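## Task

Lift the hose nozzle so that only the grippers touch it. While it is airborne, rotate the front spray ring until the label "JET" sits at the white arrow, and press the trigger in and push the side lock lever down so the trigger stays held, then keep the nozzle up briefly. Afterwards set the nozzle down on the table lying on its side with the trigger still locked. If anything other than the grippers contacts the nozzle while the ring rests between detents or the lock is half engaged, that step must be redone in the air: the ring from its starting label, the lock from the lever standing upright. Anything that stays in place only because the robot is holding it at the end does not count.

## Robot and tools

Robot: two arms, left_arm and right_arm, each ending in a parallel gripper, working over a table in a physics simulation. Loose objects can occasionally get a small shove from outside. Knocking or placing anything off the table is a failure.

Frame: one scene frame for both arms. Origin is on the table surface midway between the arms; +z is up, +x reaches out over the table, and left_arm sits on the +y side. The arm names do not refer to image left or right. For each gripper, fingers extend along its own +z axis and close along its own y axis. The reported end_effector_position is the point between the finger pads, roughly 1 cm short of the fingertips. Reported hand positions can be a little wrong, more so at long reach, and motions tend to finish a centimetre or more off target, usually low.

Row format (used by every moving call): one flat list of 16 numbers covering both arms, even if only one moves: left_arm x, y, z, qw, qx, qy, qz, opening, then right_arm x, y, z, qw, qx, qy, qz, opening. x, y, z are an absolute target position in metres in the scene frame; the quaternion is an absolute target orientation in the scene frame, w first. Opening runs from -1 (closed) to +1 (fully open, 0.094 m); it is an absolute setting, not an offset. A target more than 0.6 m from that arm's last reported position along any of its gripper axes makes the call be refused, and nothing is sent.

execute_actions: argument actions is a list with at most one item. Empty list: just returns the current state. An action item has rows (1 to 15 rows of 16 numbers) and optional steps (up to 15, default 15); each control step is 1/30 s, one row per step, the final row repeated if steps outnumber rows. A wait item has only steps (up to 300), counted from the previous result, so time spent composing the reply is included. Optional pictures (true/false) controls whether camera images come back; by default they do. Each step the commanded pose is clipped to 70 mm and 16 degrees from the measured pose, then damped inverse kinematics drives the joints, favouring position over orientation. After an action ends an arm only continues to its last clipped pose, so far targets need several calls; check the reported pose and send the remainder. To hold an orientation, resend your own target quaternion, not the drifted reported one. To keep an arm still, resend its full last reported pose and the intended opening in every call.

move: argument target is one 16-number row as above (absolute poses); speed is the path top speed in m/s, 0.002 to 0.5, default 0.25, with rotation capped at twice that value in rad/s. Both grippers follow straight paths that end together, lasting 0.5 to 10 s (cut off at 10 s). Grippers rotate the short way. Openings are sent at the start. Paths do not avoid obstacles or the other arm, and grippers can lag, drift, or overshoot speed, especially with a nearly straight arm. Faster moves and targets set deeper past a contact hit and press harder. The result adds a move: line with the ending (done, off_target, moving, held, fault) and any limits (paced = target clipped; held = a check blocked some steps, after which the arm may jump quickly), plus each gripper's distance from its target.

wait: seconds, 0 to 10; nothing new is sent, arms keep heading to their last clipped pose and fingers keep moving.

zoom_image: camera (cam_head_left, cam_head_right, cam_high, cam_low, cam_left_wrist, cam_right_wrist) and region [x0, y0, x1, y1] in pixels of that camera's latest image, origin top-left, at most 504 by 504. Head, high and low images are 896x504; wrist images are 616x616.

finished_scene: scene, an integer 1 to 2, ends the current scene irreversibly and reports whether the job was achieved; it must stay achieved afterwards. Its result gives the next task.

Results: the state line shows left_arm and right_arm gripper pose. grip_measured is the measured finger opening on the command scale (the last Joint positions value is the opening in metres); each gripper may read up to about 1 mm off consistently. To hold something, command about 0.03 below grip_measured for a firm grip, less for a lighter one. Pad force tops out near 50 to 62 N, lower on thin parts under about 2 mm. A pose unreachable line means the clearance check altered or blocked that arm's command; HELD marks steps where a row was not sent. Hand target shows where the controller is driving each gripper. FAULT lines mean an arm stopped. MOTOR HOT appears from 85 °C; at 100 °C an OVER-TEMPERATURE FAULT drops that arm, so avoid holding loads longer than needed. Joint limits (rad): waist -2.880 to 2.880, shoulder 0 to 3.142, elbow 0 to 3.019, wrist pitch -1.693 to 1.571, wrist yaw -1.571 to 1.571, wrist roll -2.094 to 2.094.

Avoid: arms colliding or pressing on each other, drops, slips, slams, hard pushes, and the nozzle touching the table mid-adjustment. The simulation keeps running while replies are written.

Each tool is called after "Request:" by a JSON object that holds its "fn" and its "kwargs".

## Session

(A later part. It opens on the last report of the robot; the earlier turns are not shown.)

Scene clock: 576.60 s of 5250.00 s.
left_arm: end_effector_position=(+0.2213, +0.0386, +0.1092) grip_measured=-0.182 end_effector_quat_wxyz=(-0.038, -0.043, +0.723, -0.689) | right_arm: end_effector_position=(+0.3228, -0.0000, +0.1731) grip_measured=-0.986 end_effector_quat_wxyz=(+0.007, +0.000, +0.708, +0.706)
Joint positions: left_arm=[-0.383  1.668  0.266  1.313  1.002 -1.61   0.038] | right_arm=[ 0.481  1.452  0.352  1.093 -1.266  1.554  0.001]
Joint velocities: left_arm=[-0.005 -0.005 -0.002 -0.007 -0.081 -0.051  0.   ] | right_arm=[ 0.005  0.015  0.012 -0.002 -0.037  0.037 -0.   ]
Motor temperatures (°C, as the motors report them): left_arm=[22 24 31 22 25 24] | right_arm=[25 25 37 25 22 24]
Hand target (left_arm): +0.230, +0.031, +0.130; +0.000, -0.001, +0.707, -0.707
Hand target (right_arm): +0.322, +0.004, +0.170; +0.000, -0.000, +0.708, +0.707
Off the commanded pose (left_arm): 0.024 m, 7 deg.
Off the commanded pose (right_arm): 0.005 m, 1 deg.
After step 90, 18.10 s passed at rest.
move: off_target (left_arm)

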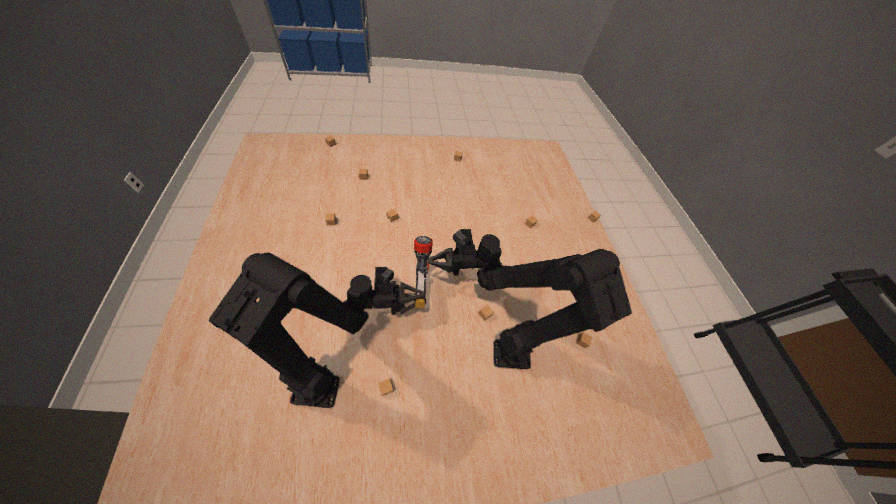

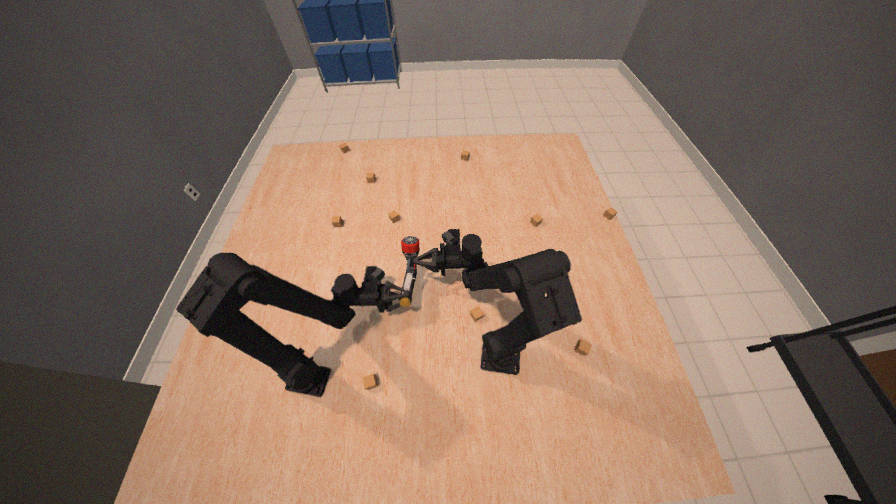

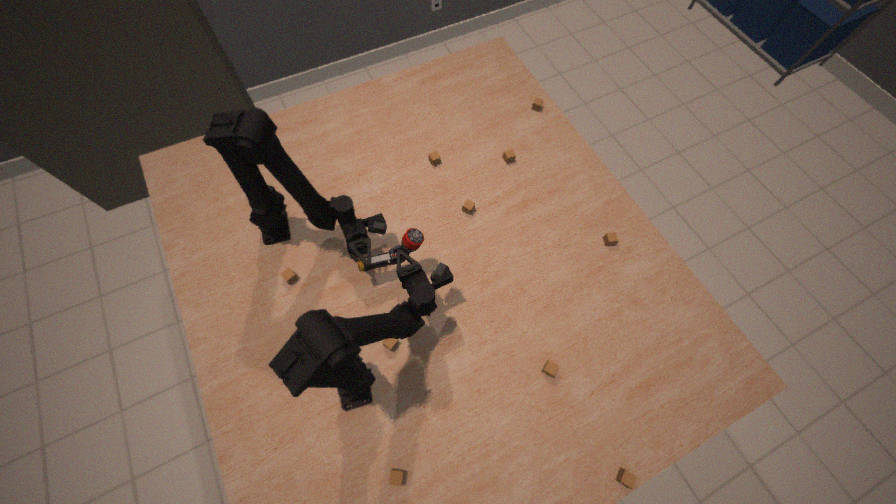

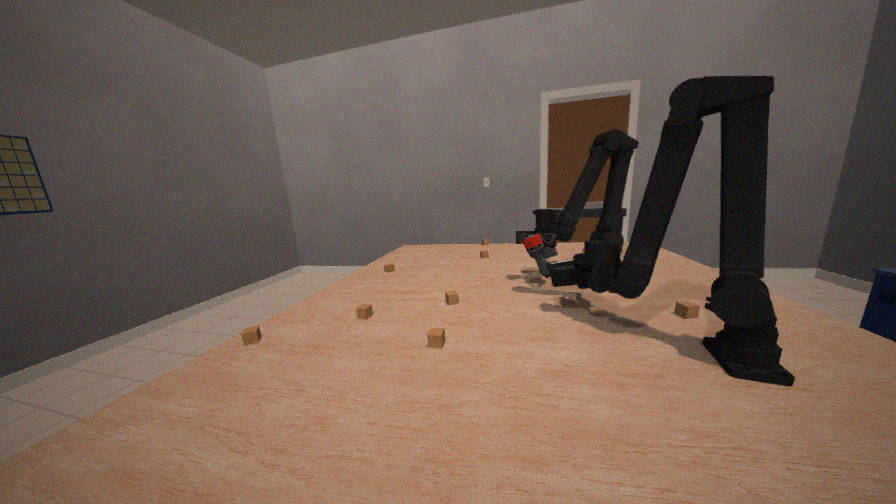

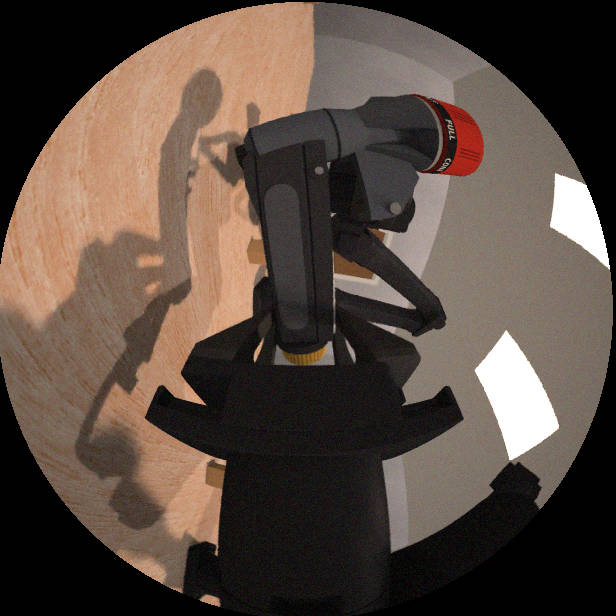

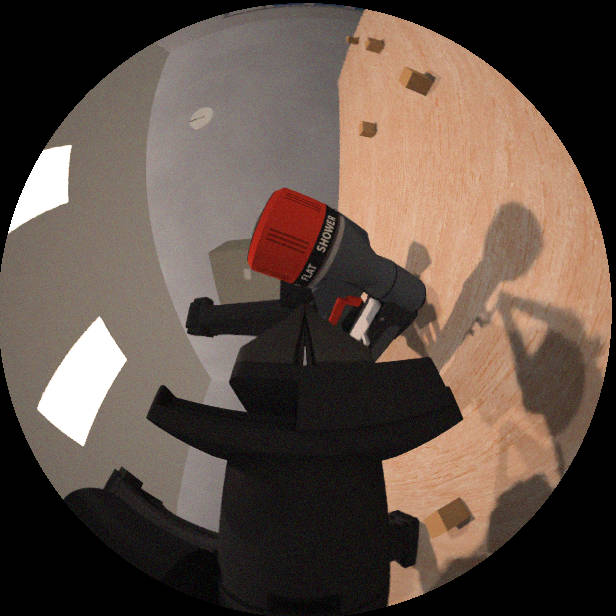

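Request:
{"fn": "move", "kwargs": {"target": [0.23,0.03,0.13,0,0,0.707,-0.707,-0.6,0.322,0.020,0.166,0,0,0.707,0.707,-1.0], "speed": 0.03}}

Request:
{"fn": "zoom_image", "kwargs": {"camera": "cam_right_wrist", "region": [260,220,420,380]}}

Scene clock: 591.73 s of 5250.00 s.
left_arm: end_effector_position=(+0.2206, +0.0391, +0.1079) grip_measured=-0.182 end_effector_quat_wxyz=(-0.040, -0.047, +0.723, -0.688) | right_arm: end_effector_position=(+0.3193, +0.0143, +0.1671) grip_measured=-0.986 end_effector_quat_wxyz=(+0.005, +0.003, +0.709, +0.706)
Joint positions: left_arm=[-0.383  1.67   0.264  1.311  1.001 -1.614  0.038] | right_arm=[ 0.532  1.479  0.352  1.115 -1.215  1.557  0.001]
Joint velocities: left_arm=[-0.005 -0.005 -0.002 -0.007  0.022  0.007 -0.001] | right_arm=[-0.005 -0.005 -0.007 -0.007 -0.051 -0.007  0.   ]
Motor temperatures (°C, as the motors report them): left_arm=[22 24 31 22 25 24] | right_arm=[25 24 37 25 22 24]
Hand target (left_arm): +0.230, +0.031, +0.130; +0.000, -0.001, +0.707, -0.707
Hand target (right_arm): +0.322, +0.020, +0.166; +0.000, -0.000, +0.707, +0.707
Off the commanded pose (left_arm): 0.026 m, 8 deg.
Off the commanded pose (right_arm): 0.006 m, 1 deg.
After step 90, 9.83 s passed at rest.
move: off_target (left_arm)

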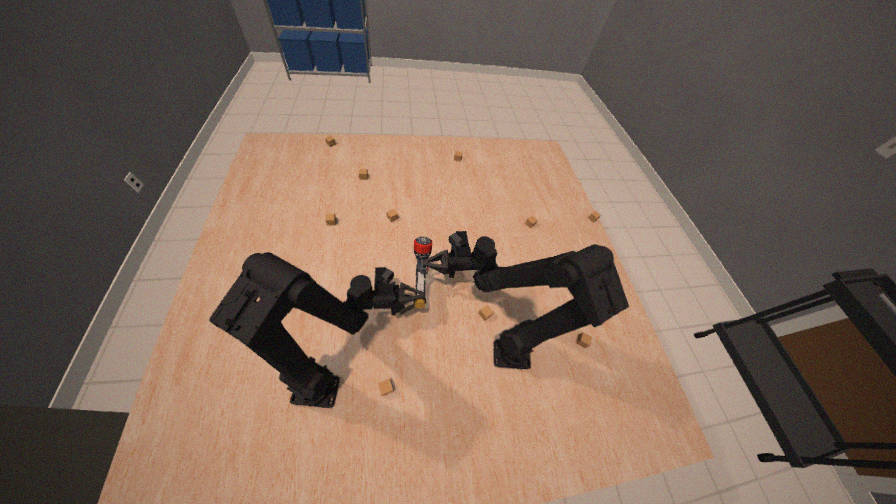

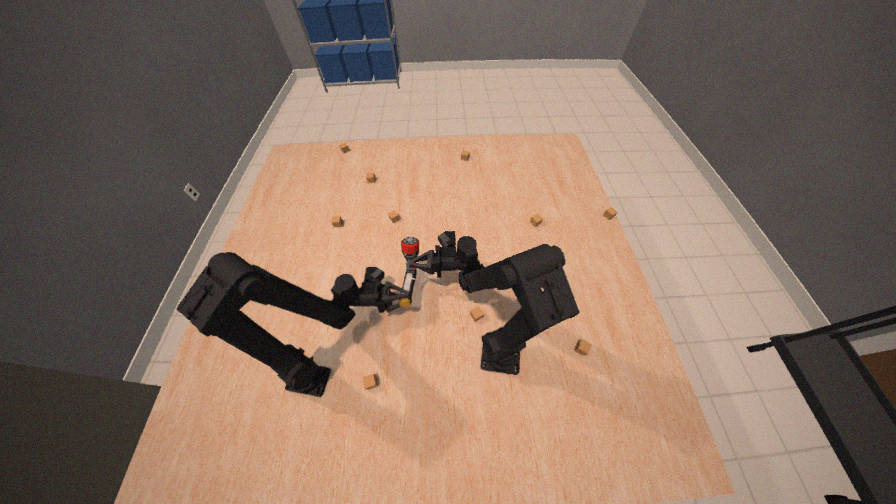

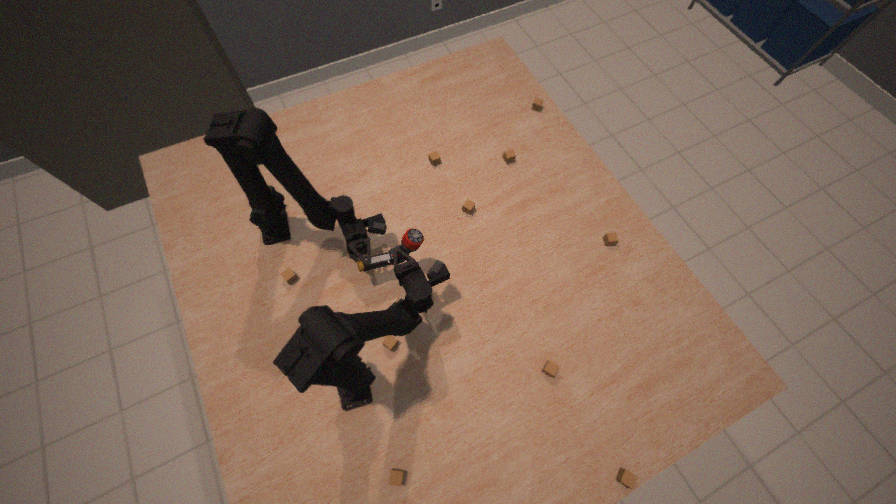

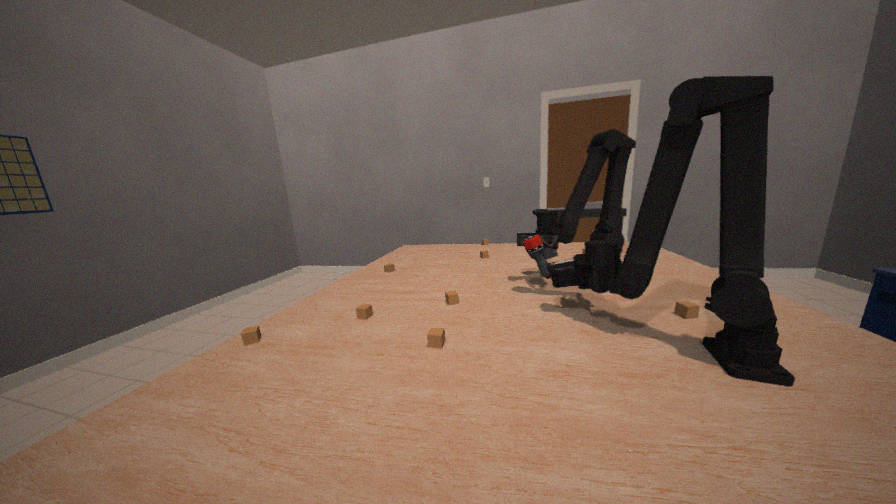

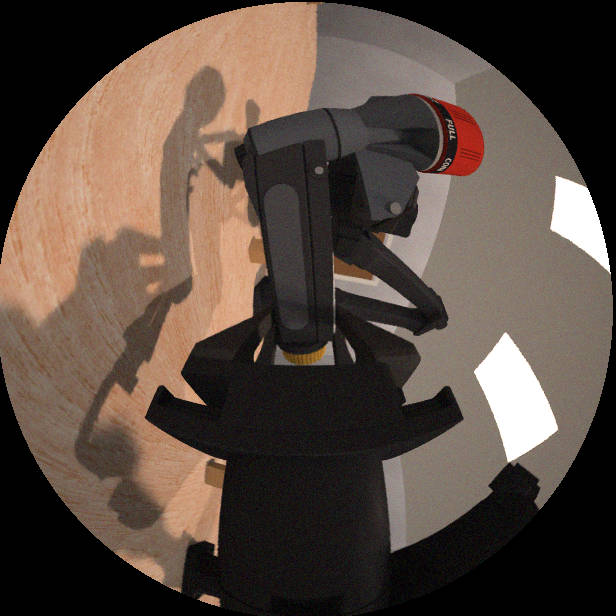

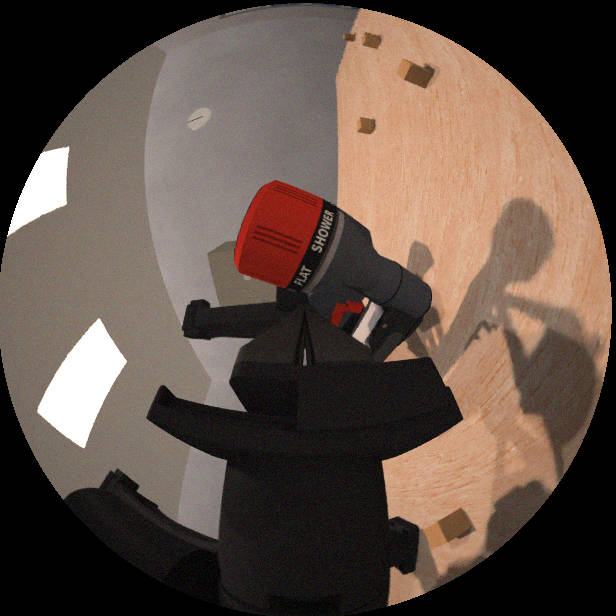

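Region (260, 220, 420, 380) of cam_right_wrist's 616x616 image, scaled by 3.150, with more detail than that image has.

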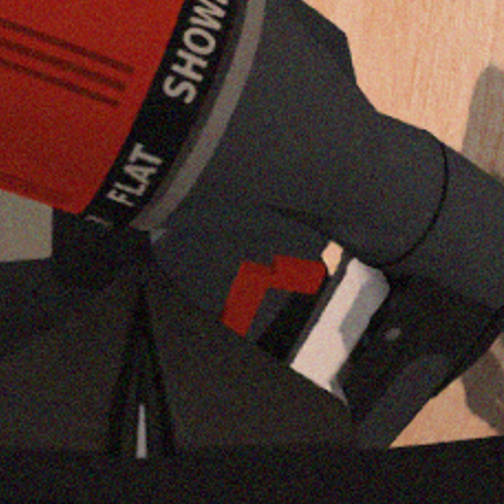

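Request:
{"fn": "execute_actions", "kwargs": {"actions": [{"rows":[[0.23,0.03,0.13,0,0,0.707,-0.707,-0.6,0.323,0.025,0.164,0,0,0.707,0.707,-1.0],[0.23,0.03,0.13,0,0,0.707,-0.707,-0.6,0.323,0.025,0.162,0,0,0.707,0.707,-1.0],[0.23,0.03,0.13,0,0,0.707,-0.707,-0.6,0.323,0.025,0.160,0,0,0.707,0.707,-1.0],[0.23,0.03,0.13,0,0,0.707,-0.707,-0.6,0.323,0.025,0.158,0,0,0.707,0.707,-1.0],[0.23,0.03,0.13,0,0,0.707,-0.707,-0.6,0.323,0.025,0.156,0,0,0.707,0.707,-1.0],[0.23,0.03,0.13,0,0,0.707,-0.707,-0.6,0.323,0.025,0.154,0,0,0.707,0.707,-1.0],[0.23,0.03,0.13,0,0,0.707,-0.707,-0.6,0.323,0.025,0.152,0,0,0.707,0.707,-1.0],[0.23,0.03,0.13,0,0,0.707,-0.707,-0.6,0.323,0.025,0.150,0,0,0.707,0.707,-1.0],[0.23,0.03,0.13,0,0,0.707,-0.707,-0.6,0.323,0.025,0.148,0,0,0.707,0.707,-1.0],[0.23,0.03,0.13,0,0,0.707,-0.707,-0.6,0.323,0.025,0.146,0,0,0.707,0.707,-1.0],[0.23,0.03,0.13,0,0,0.707,-0.707,-0.6,0.323,0.025,0.144,0,0,0.707,0.707,-1.0],[0.23,0.03,0.13,0,0,0.707,-0.707,-0.6,0.323,0.025,0.142,0,0,0.707,0.707,-1.0]],"steps":15}]}}

Request:
{"fn": "zoom_image", "kwargs": {"camera": "cam_right_wrist", "region": [260,220,420,380]}}

Scene clock: 616.43 s of 5250.00 s.
left_arm: end_effector_position=(+0.2220, +0.0391, +0.1054) grip_measured=-0.234 end_effector_quat_wxyz=(-0.045, -0.057, +0.724, -0.686) | right_arm: end_effector_position=(+0.3207, +0.0193, +0.1523) grip_measured=-0.987 end_effector_quat_wxyz=(+0.014, -0.008, +0.705, +0.709)
Joint positions: left_arm=[-0.383  1.678  0.264  1.313  0.994 -1.63   0.036] | right_arm=[ 0.546  1.575  0.353  1.241 -1.202  1.558  0.001]
Joint velocities: left_arm=[-0.015  0.024 -0.007  0.002  0.022 -0.037 -0.001] | right_arm=[ 0.005  0.112 -0.012  0.164 -0.095  0.037  0.   ]
Motor temperatures (°C, as the motors report them): left_arm=[22 24 31 22 25 24] | right_arm=[25 24 36 25 21 24]
Hand target (left_arm): +0.230, +0.031, +0.129; +0.000, -0.001, +0.707, -0.707
Hand target (right_arm): +0.323, +0.025, +0.142; +0.000, +0.000, +0.708, +0.706
Off the commanded pose (left_arm): 0.027 m, 9 deg.
Off the commanded pose (right_arm): 0.012 m, 2 deg.
Steps of this call (steps 1 to 90: nothing new was sent; then 21.20 s passed at rest; steps 91 to 105: all 15 steps of this action). Readings (end_effector_position):
91: left_arm (+0.2207, +0.0391, +0.1079) | right_arm (+0.3200, +0.0146, +0.1670)
92: left_arm (+0.2208, +0.0392, +0.1079) | right_arm (+0.3201, +0.0154, +0.1666)
94: left_arm (+0.2209, +0.0392, +0.1079) | right_arm (+0.3194, +0.0172, +0.1650)
98: left_arm (+0.2215, +0.0390, +0.1079) | right_arm (+0.3194, +0.0188, +0.1576)
105: the state above

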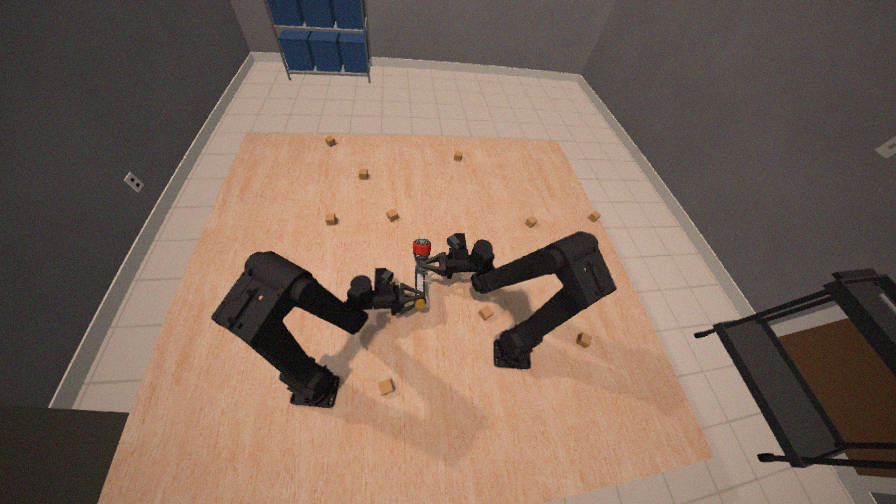

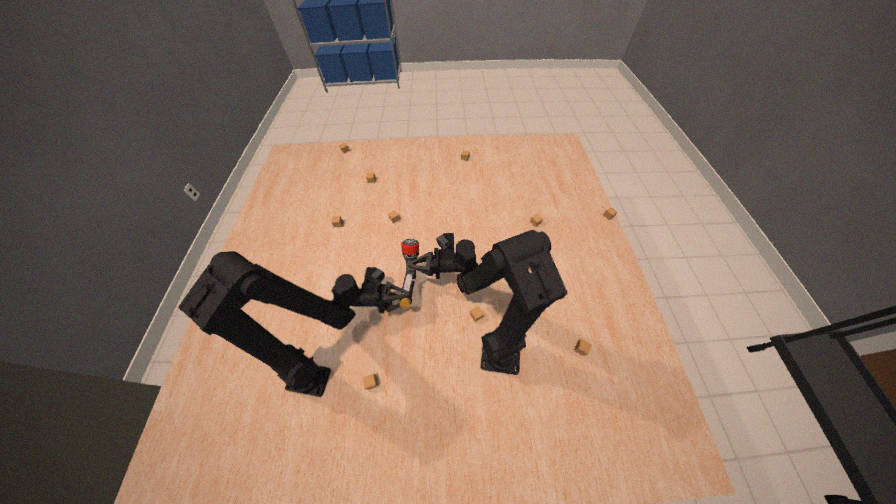

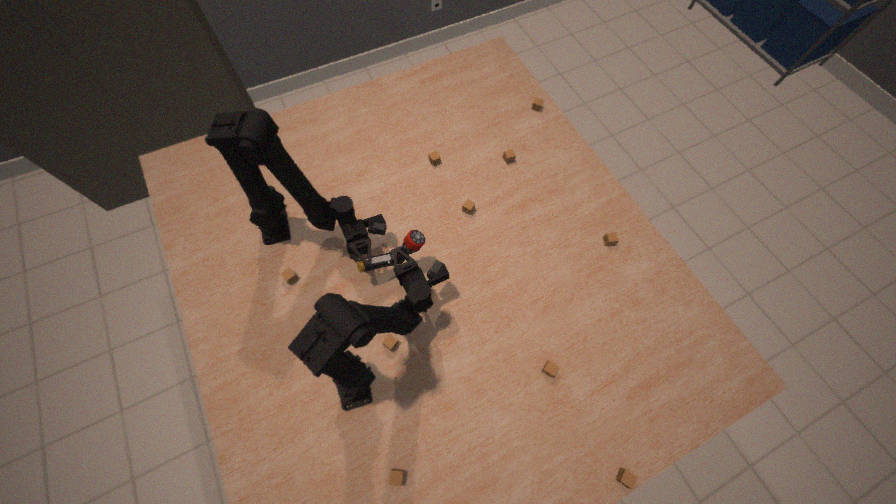

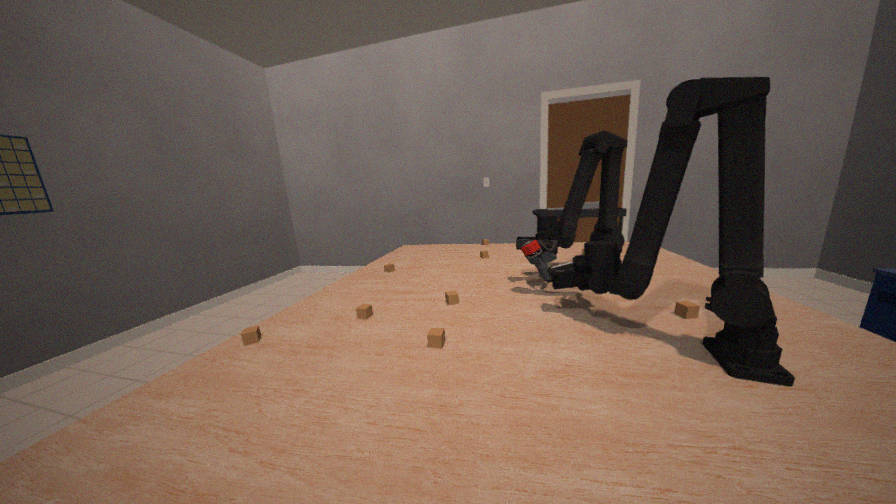

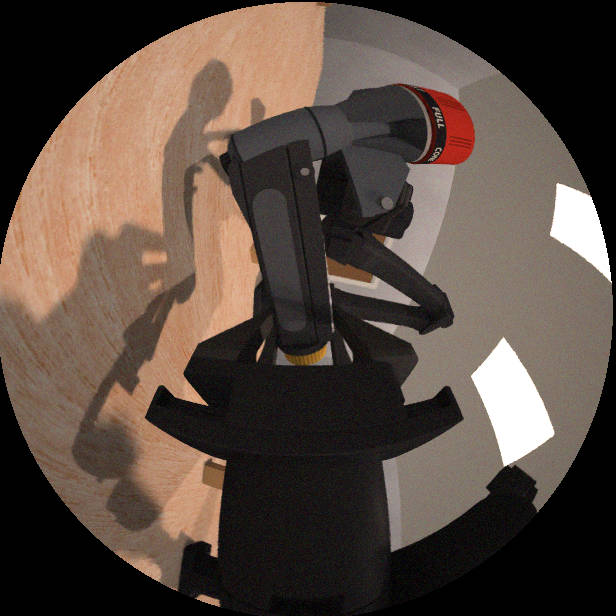

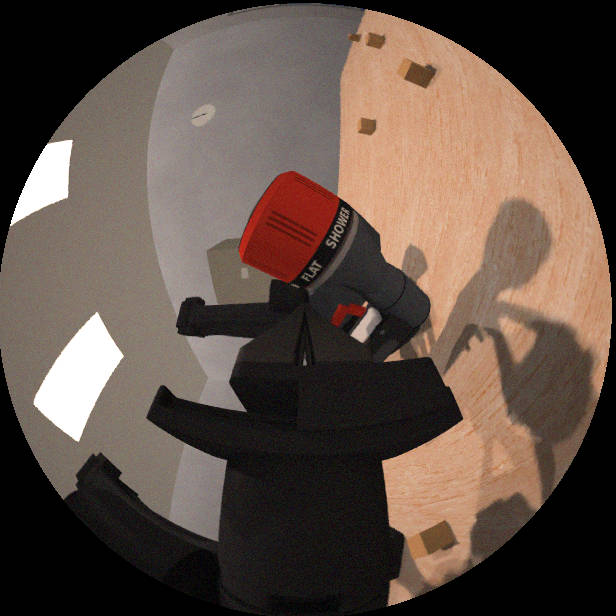

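Region (260, 220, 420, 380) of cam_right_wrist's 616x616 image, scaled by 3.150, with more detail than that image has.

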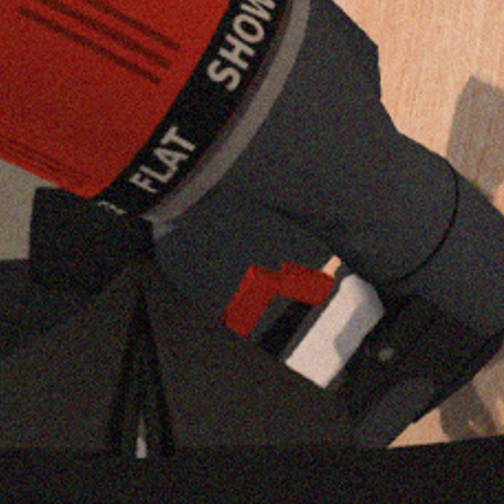

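Request:
{"fn": "execute_actions", "kwargs": {"actions": []}}

Scene clock: 647.80 s of 5250.00 s.
left_arm: end_effector_position=(+0.2219, +0.0391, +0.1048) grip_measured=-0.234 end_effector_quat_wxyz=(-0.046, -0.058, +0.724, -0.685) | right_arm: end_effector_position=(+0.3208, +0.0193, +0.1517) grip_measured=-0.987 end_effector_quat_wxyz=(+0.015, -0.009, +0.704, +0.710)
Joint positions: left_arm=[-0.383  1.68   0.264  1.313  0.994 -1.632  0.036] | right_arm=[ 0.546  1.58   0.353  1.249 -1.202  1.558  0.001]
Joint velocities: left_arm=[-0.005  0.005 -0.017 -0.012 -0.022  0.007 -0.001] | right_arm=[-0.005  0.005 -0.007  0.012 -0.095  0.007  0.   ]
Motor temperatures (°C, as the motors report them): left_arm=[22 24 31 22 26 24] | right_arm=[25 24 35 25 21 24]
Hand target (left_arm): +0.230, +0.031, +0.129; +0.000, -0.002, +0.707, -0.707
Hand target (right_arm): +0.323, +0.025, +0.142; +0.000, +0.000, +0.708, +0.706
Off the commanded pose (left_arm): 0.028 m, 9 deg.
Off the commanded pose (right_arm): 0.011 m, 2 deg.
Steps of this call (steps 1 to 90: nothing new was sent; then 28.37 s passed at rest). Readings (end_effector_position):
1: left_arm (+0.2220, +0.0391, +0.1050) | right_arm (+0.3207, +0.0193, +0.1518)
2: left_arm (+0.2219, +0.0391, +0.1049) | right_arm (+0.3208, +0.0193, +0.1515)
4: left_arm (+0.2219, +0.0391, +0.1048) | right_arm (+0.3208, +0.0193, +0.1516)
8: left_arm (+0.2219, +0.0391, +0.1048) | right_arm (+0.3208, +0.0193, +0.1517)
90: the state above

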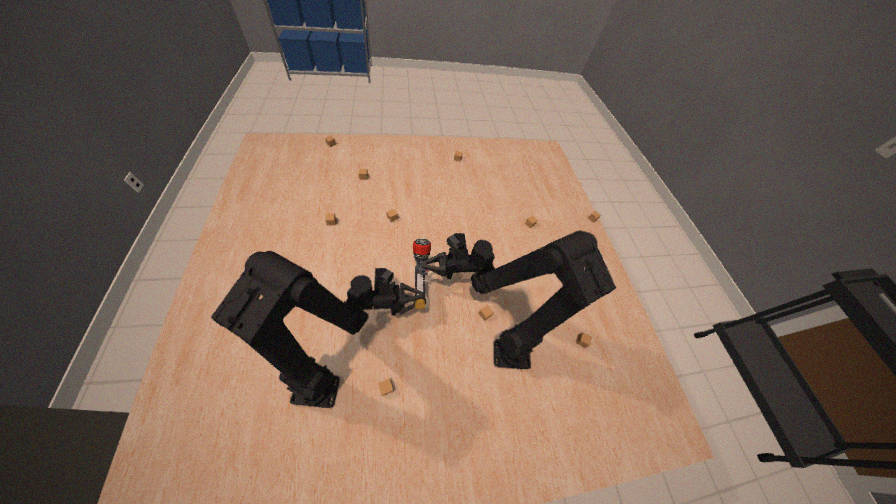

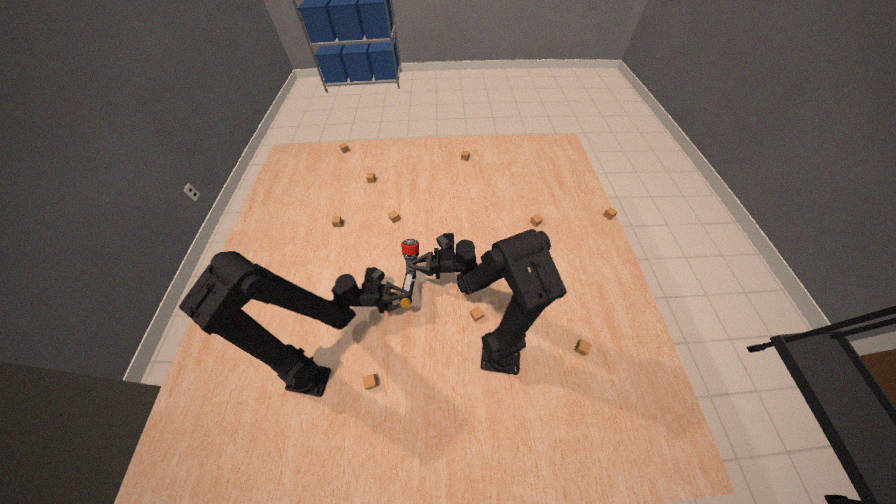

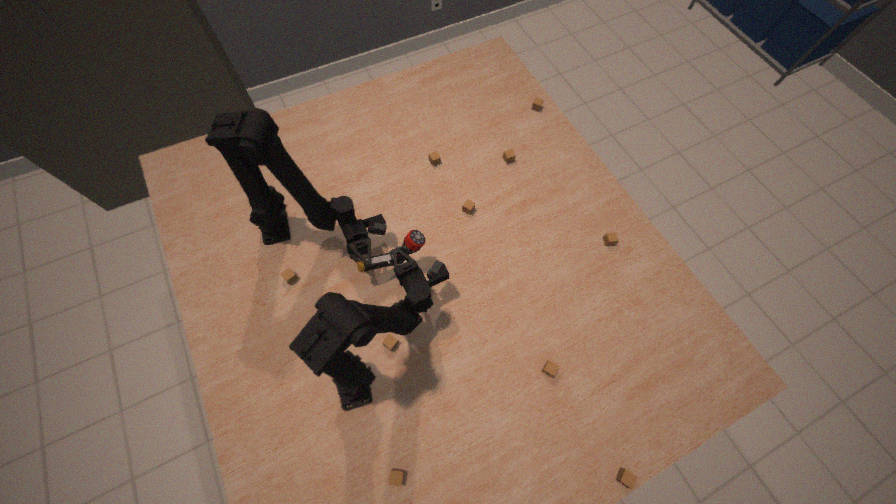

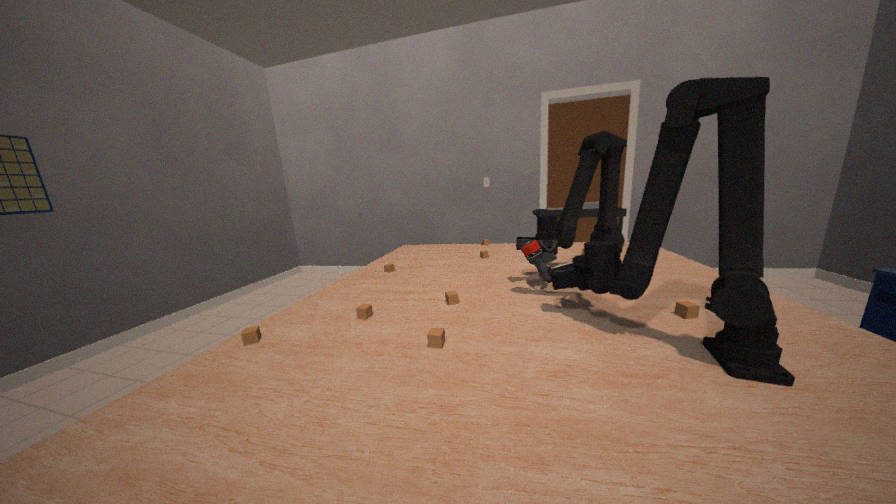

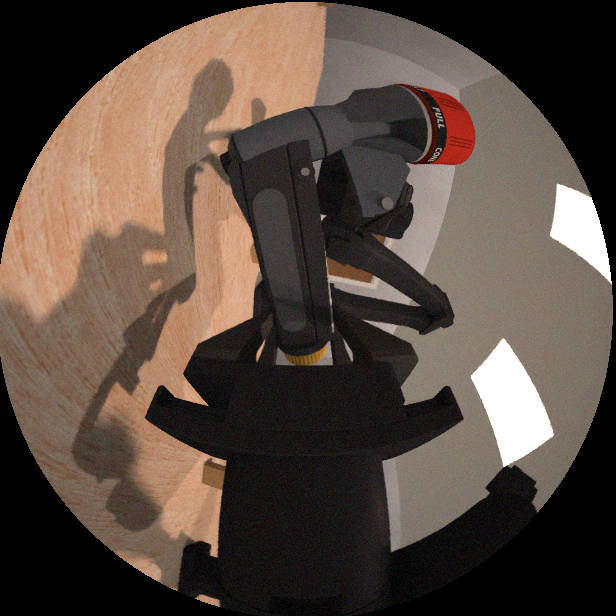

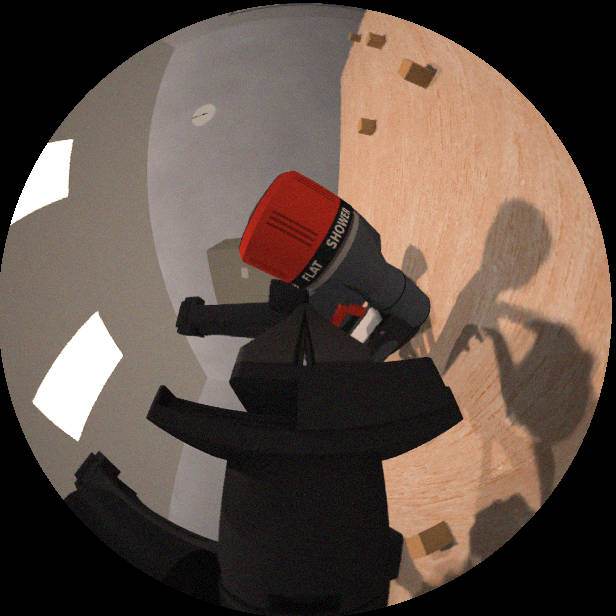

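Request:
{"fn": "zoom_image", "kwargs": {"camera": "cam_right_wrist", "region": [260, 240, 460, 400]}}

Request:
{"fn": "zoom_image", "kwargs": {"camera": "cam_low", "region": [480, 220, 640, 310]}}

Region (260, 240, 460, 400) of cam_right_wrist's 616x616 image, scaled by 2.520, with more detail than that image has; it fills the top 403 rows of this view, and the rest is white.

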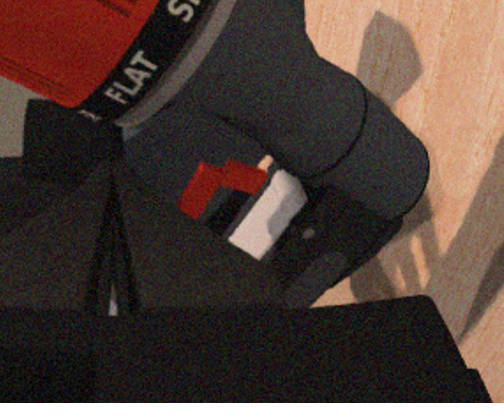

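Region (480, 220, 640, 310) of cam_low's 896x504 image, scaled by 3.150, with more detail than that image has; it fills the top 284 rows of this view, and the rest is white.

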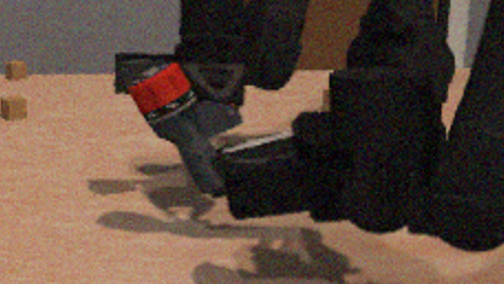

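Request:
{"fn": "execute_actions", "kwargs": {"actions": [{"rows": [[0.23,0.03,0.13,0,0,0.707,-0.707,-0.6, 0.323,0.005,0.148,0,0,0.707,0.707,-1],[0.23,0.03,0.13,0,0,0.707,-0.707,-0.6, 0.323,-0.005,0.148,0,0,0.707,0.707,-1]], "steps": 15}]}}

Scene clock: 702.50 s of 5250.00 s.
left_arm: end_effector_position=(+0.2219, +0.0387, +0.1058) grip_measured=-0.234 end_effector_quat_wxyz=(-0.039, -0.048, +0.724, -0.687) | right_arm: end_effector_position=(+0.3227, -0.0037, +0.1490) grip_measured=-0.987 end_effector_quat_wxyz=(+0.006, -0.008, +0.706, +0.708)
Joint positions: left_arm=[-0.384  1.68   0.266  1.317  0.997 -1.613  0.036] | right_arm=[ 0.467  1.58   0.343  1.249 -1.293  1.564  0.001]
Joint velocities: left_arm=[-0.005 -0.005 -0.012 -0.017  0.066  0.066  0.   ] | right_arm=[-0.005 -0.015 -0.012  0.007  0.081 -0.022  0.   ]
Motor temperatures (°C, as the motors report them): left_arm=[22 24 31 22 26 24] | right_arm=[25 24 35 25 21 24]
Hand target (left_arm): +0.230, +0.031, +0.129; +0.000, -0.001, +0.707, -0.707
Hand target (right_arm): +0.323, -0.005, +0.148; +0.000, +0.000, +0.707, +0.707
Off the commanded pose (left_arm): 0.027 m, 8 deg.
Off the commanded pose (right_arm): 0.002 m, 1 deg.
Steps of this call (steps 1 to 90: nothing new was sent; then 51.20 s passed at rest; steps 91 to 105: all 15 steps of this action). Readings (end_effector_position):
91: left_arm (+0.2219, +0.0391, +0.1048) | right_arm (+0.3179, +0.0185, +0.1516)
92: left_arm (+0.2215, +0.0390, +0.1048) | right_arm (+0.3151, +0.0154, +0.1514)
94: left_arm (+0.2216, +0.0390, +0.1049) | right_arm (+0.3171, +0.0059, +0.1500)
98: left_arm (+0.2219, +0.0387, +0.1057) | right_arm (+0.3229, -0.0037, +0.1490)
105: the state above

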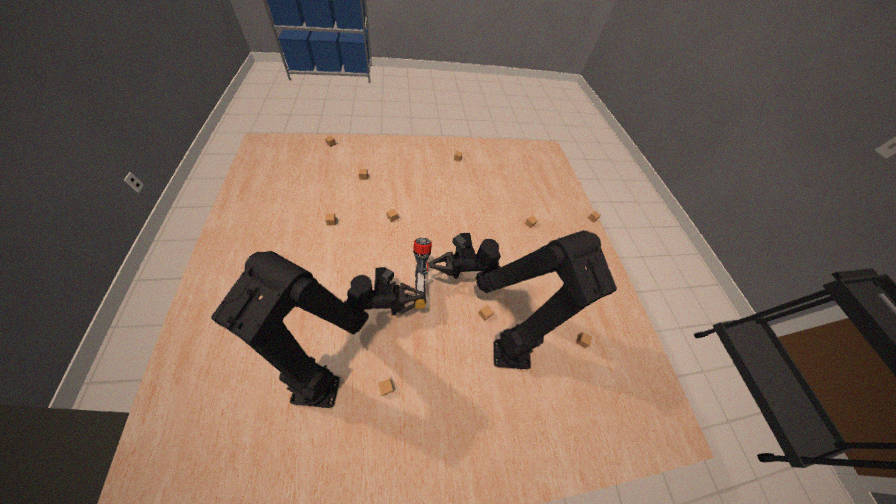

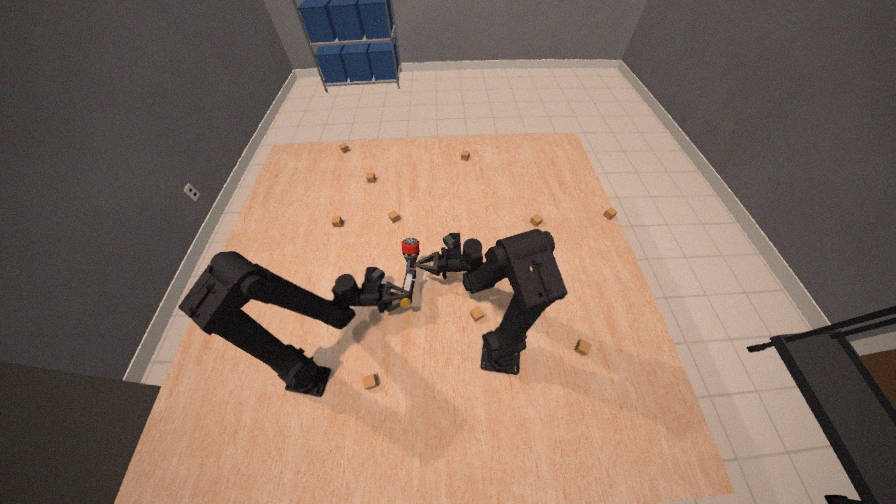

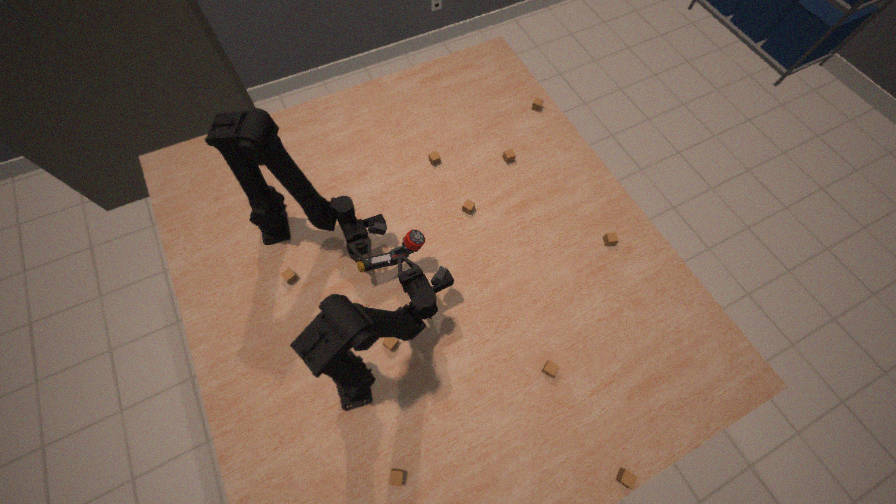

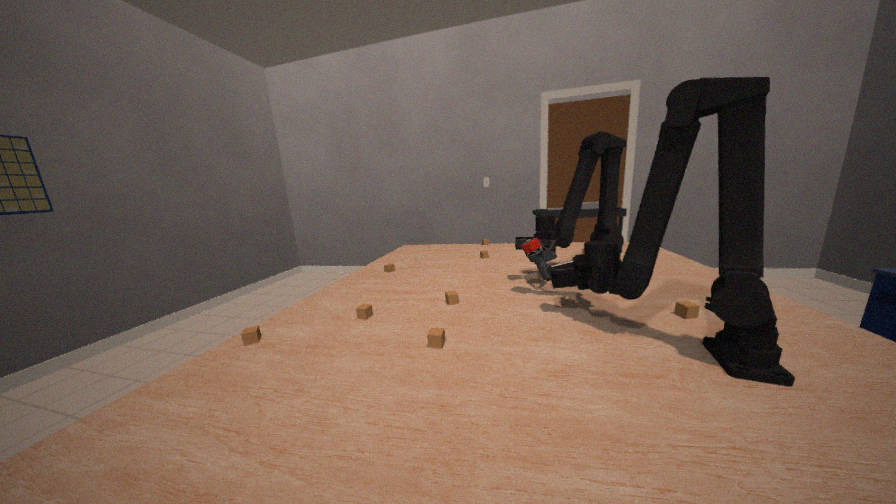

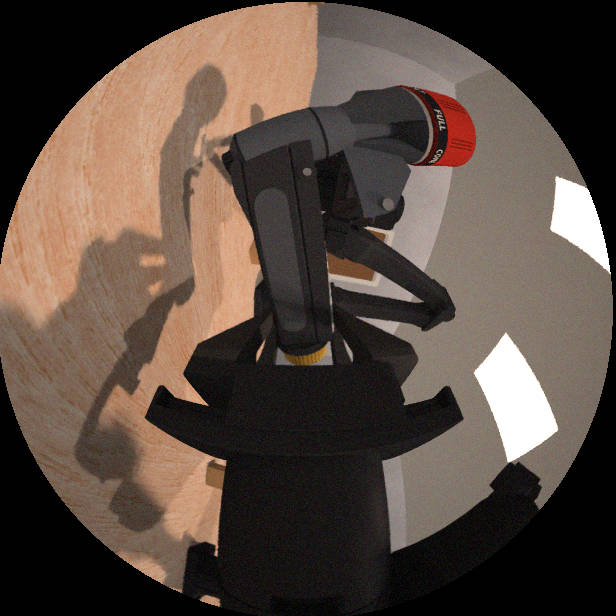

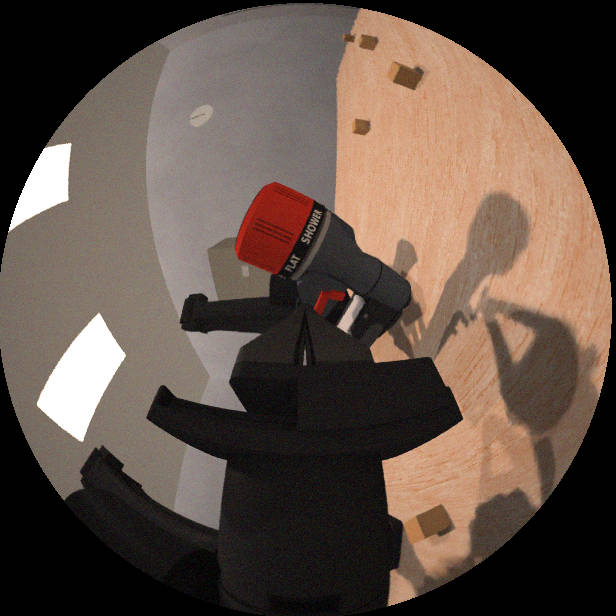

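Request:
{"fn": "zoom_image", "kwargs": {"camera": "cam_right_wrist", "region": [230, 180, 430, 360]}}

Region (230, 180, 430, 360) of cam_right_wrist's 616x616 image, scaled by 2.520, with more detail than that image has; it fills the top 454 rows of this view, and the rest is white.

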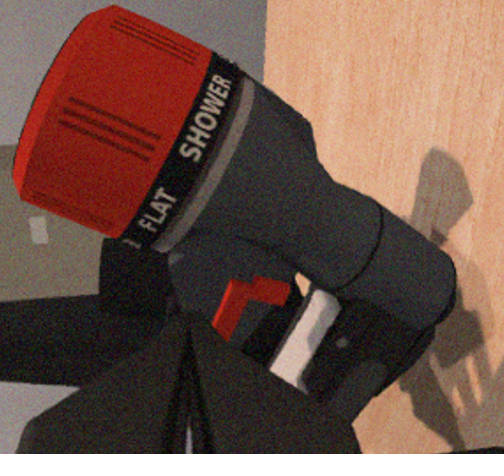

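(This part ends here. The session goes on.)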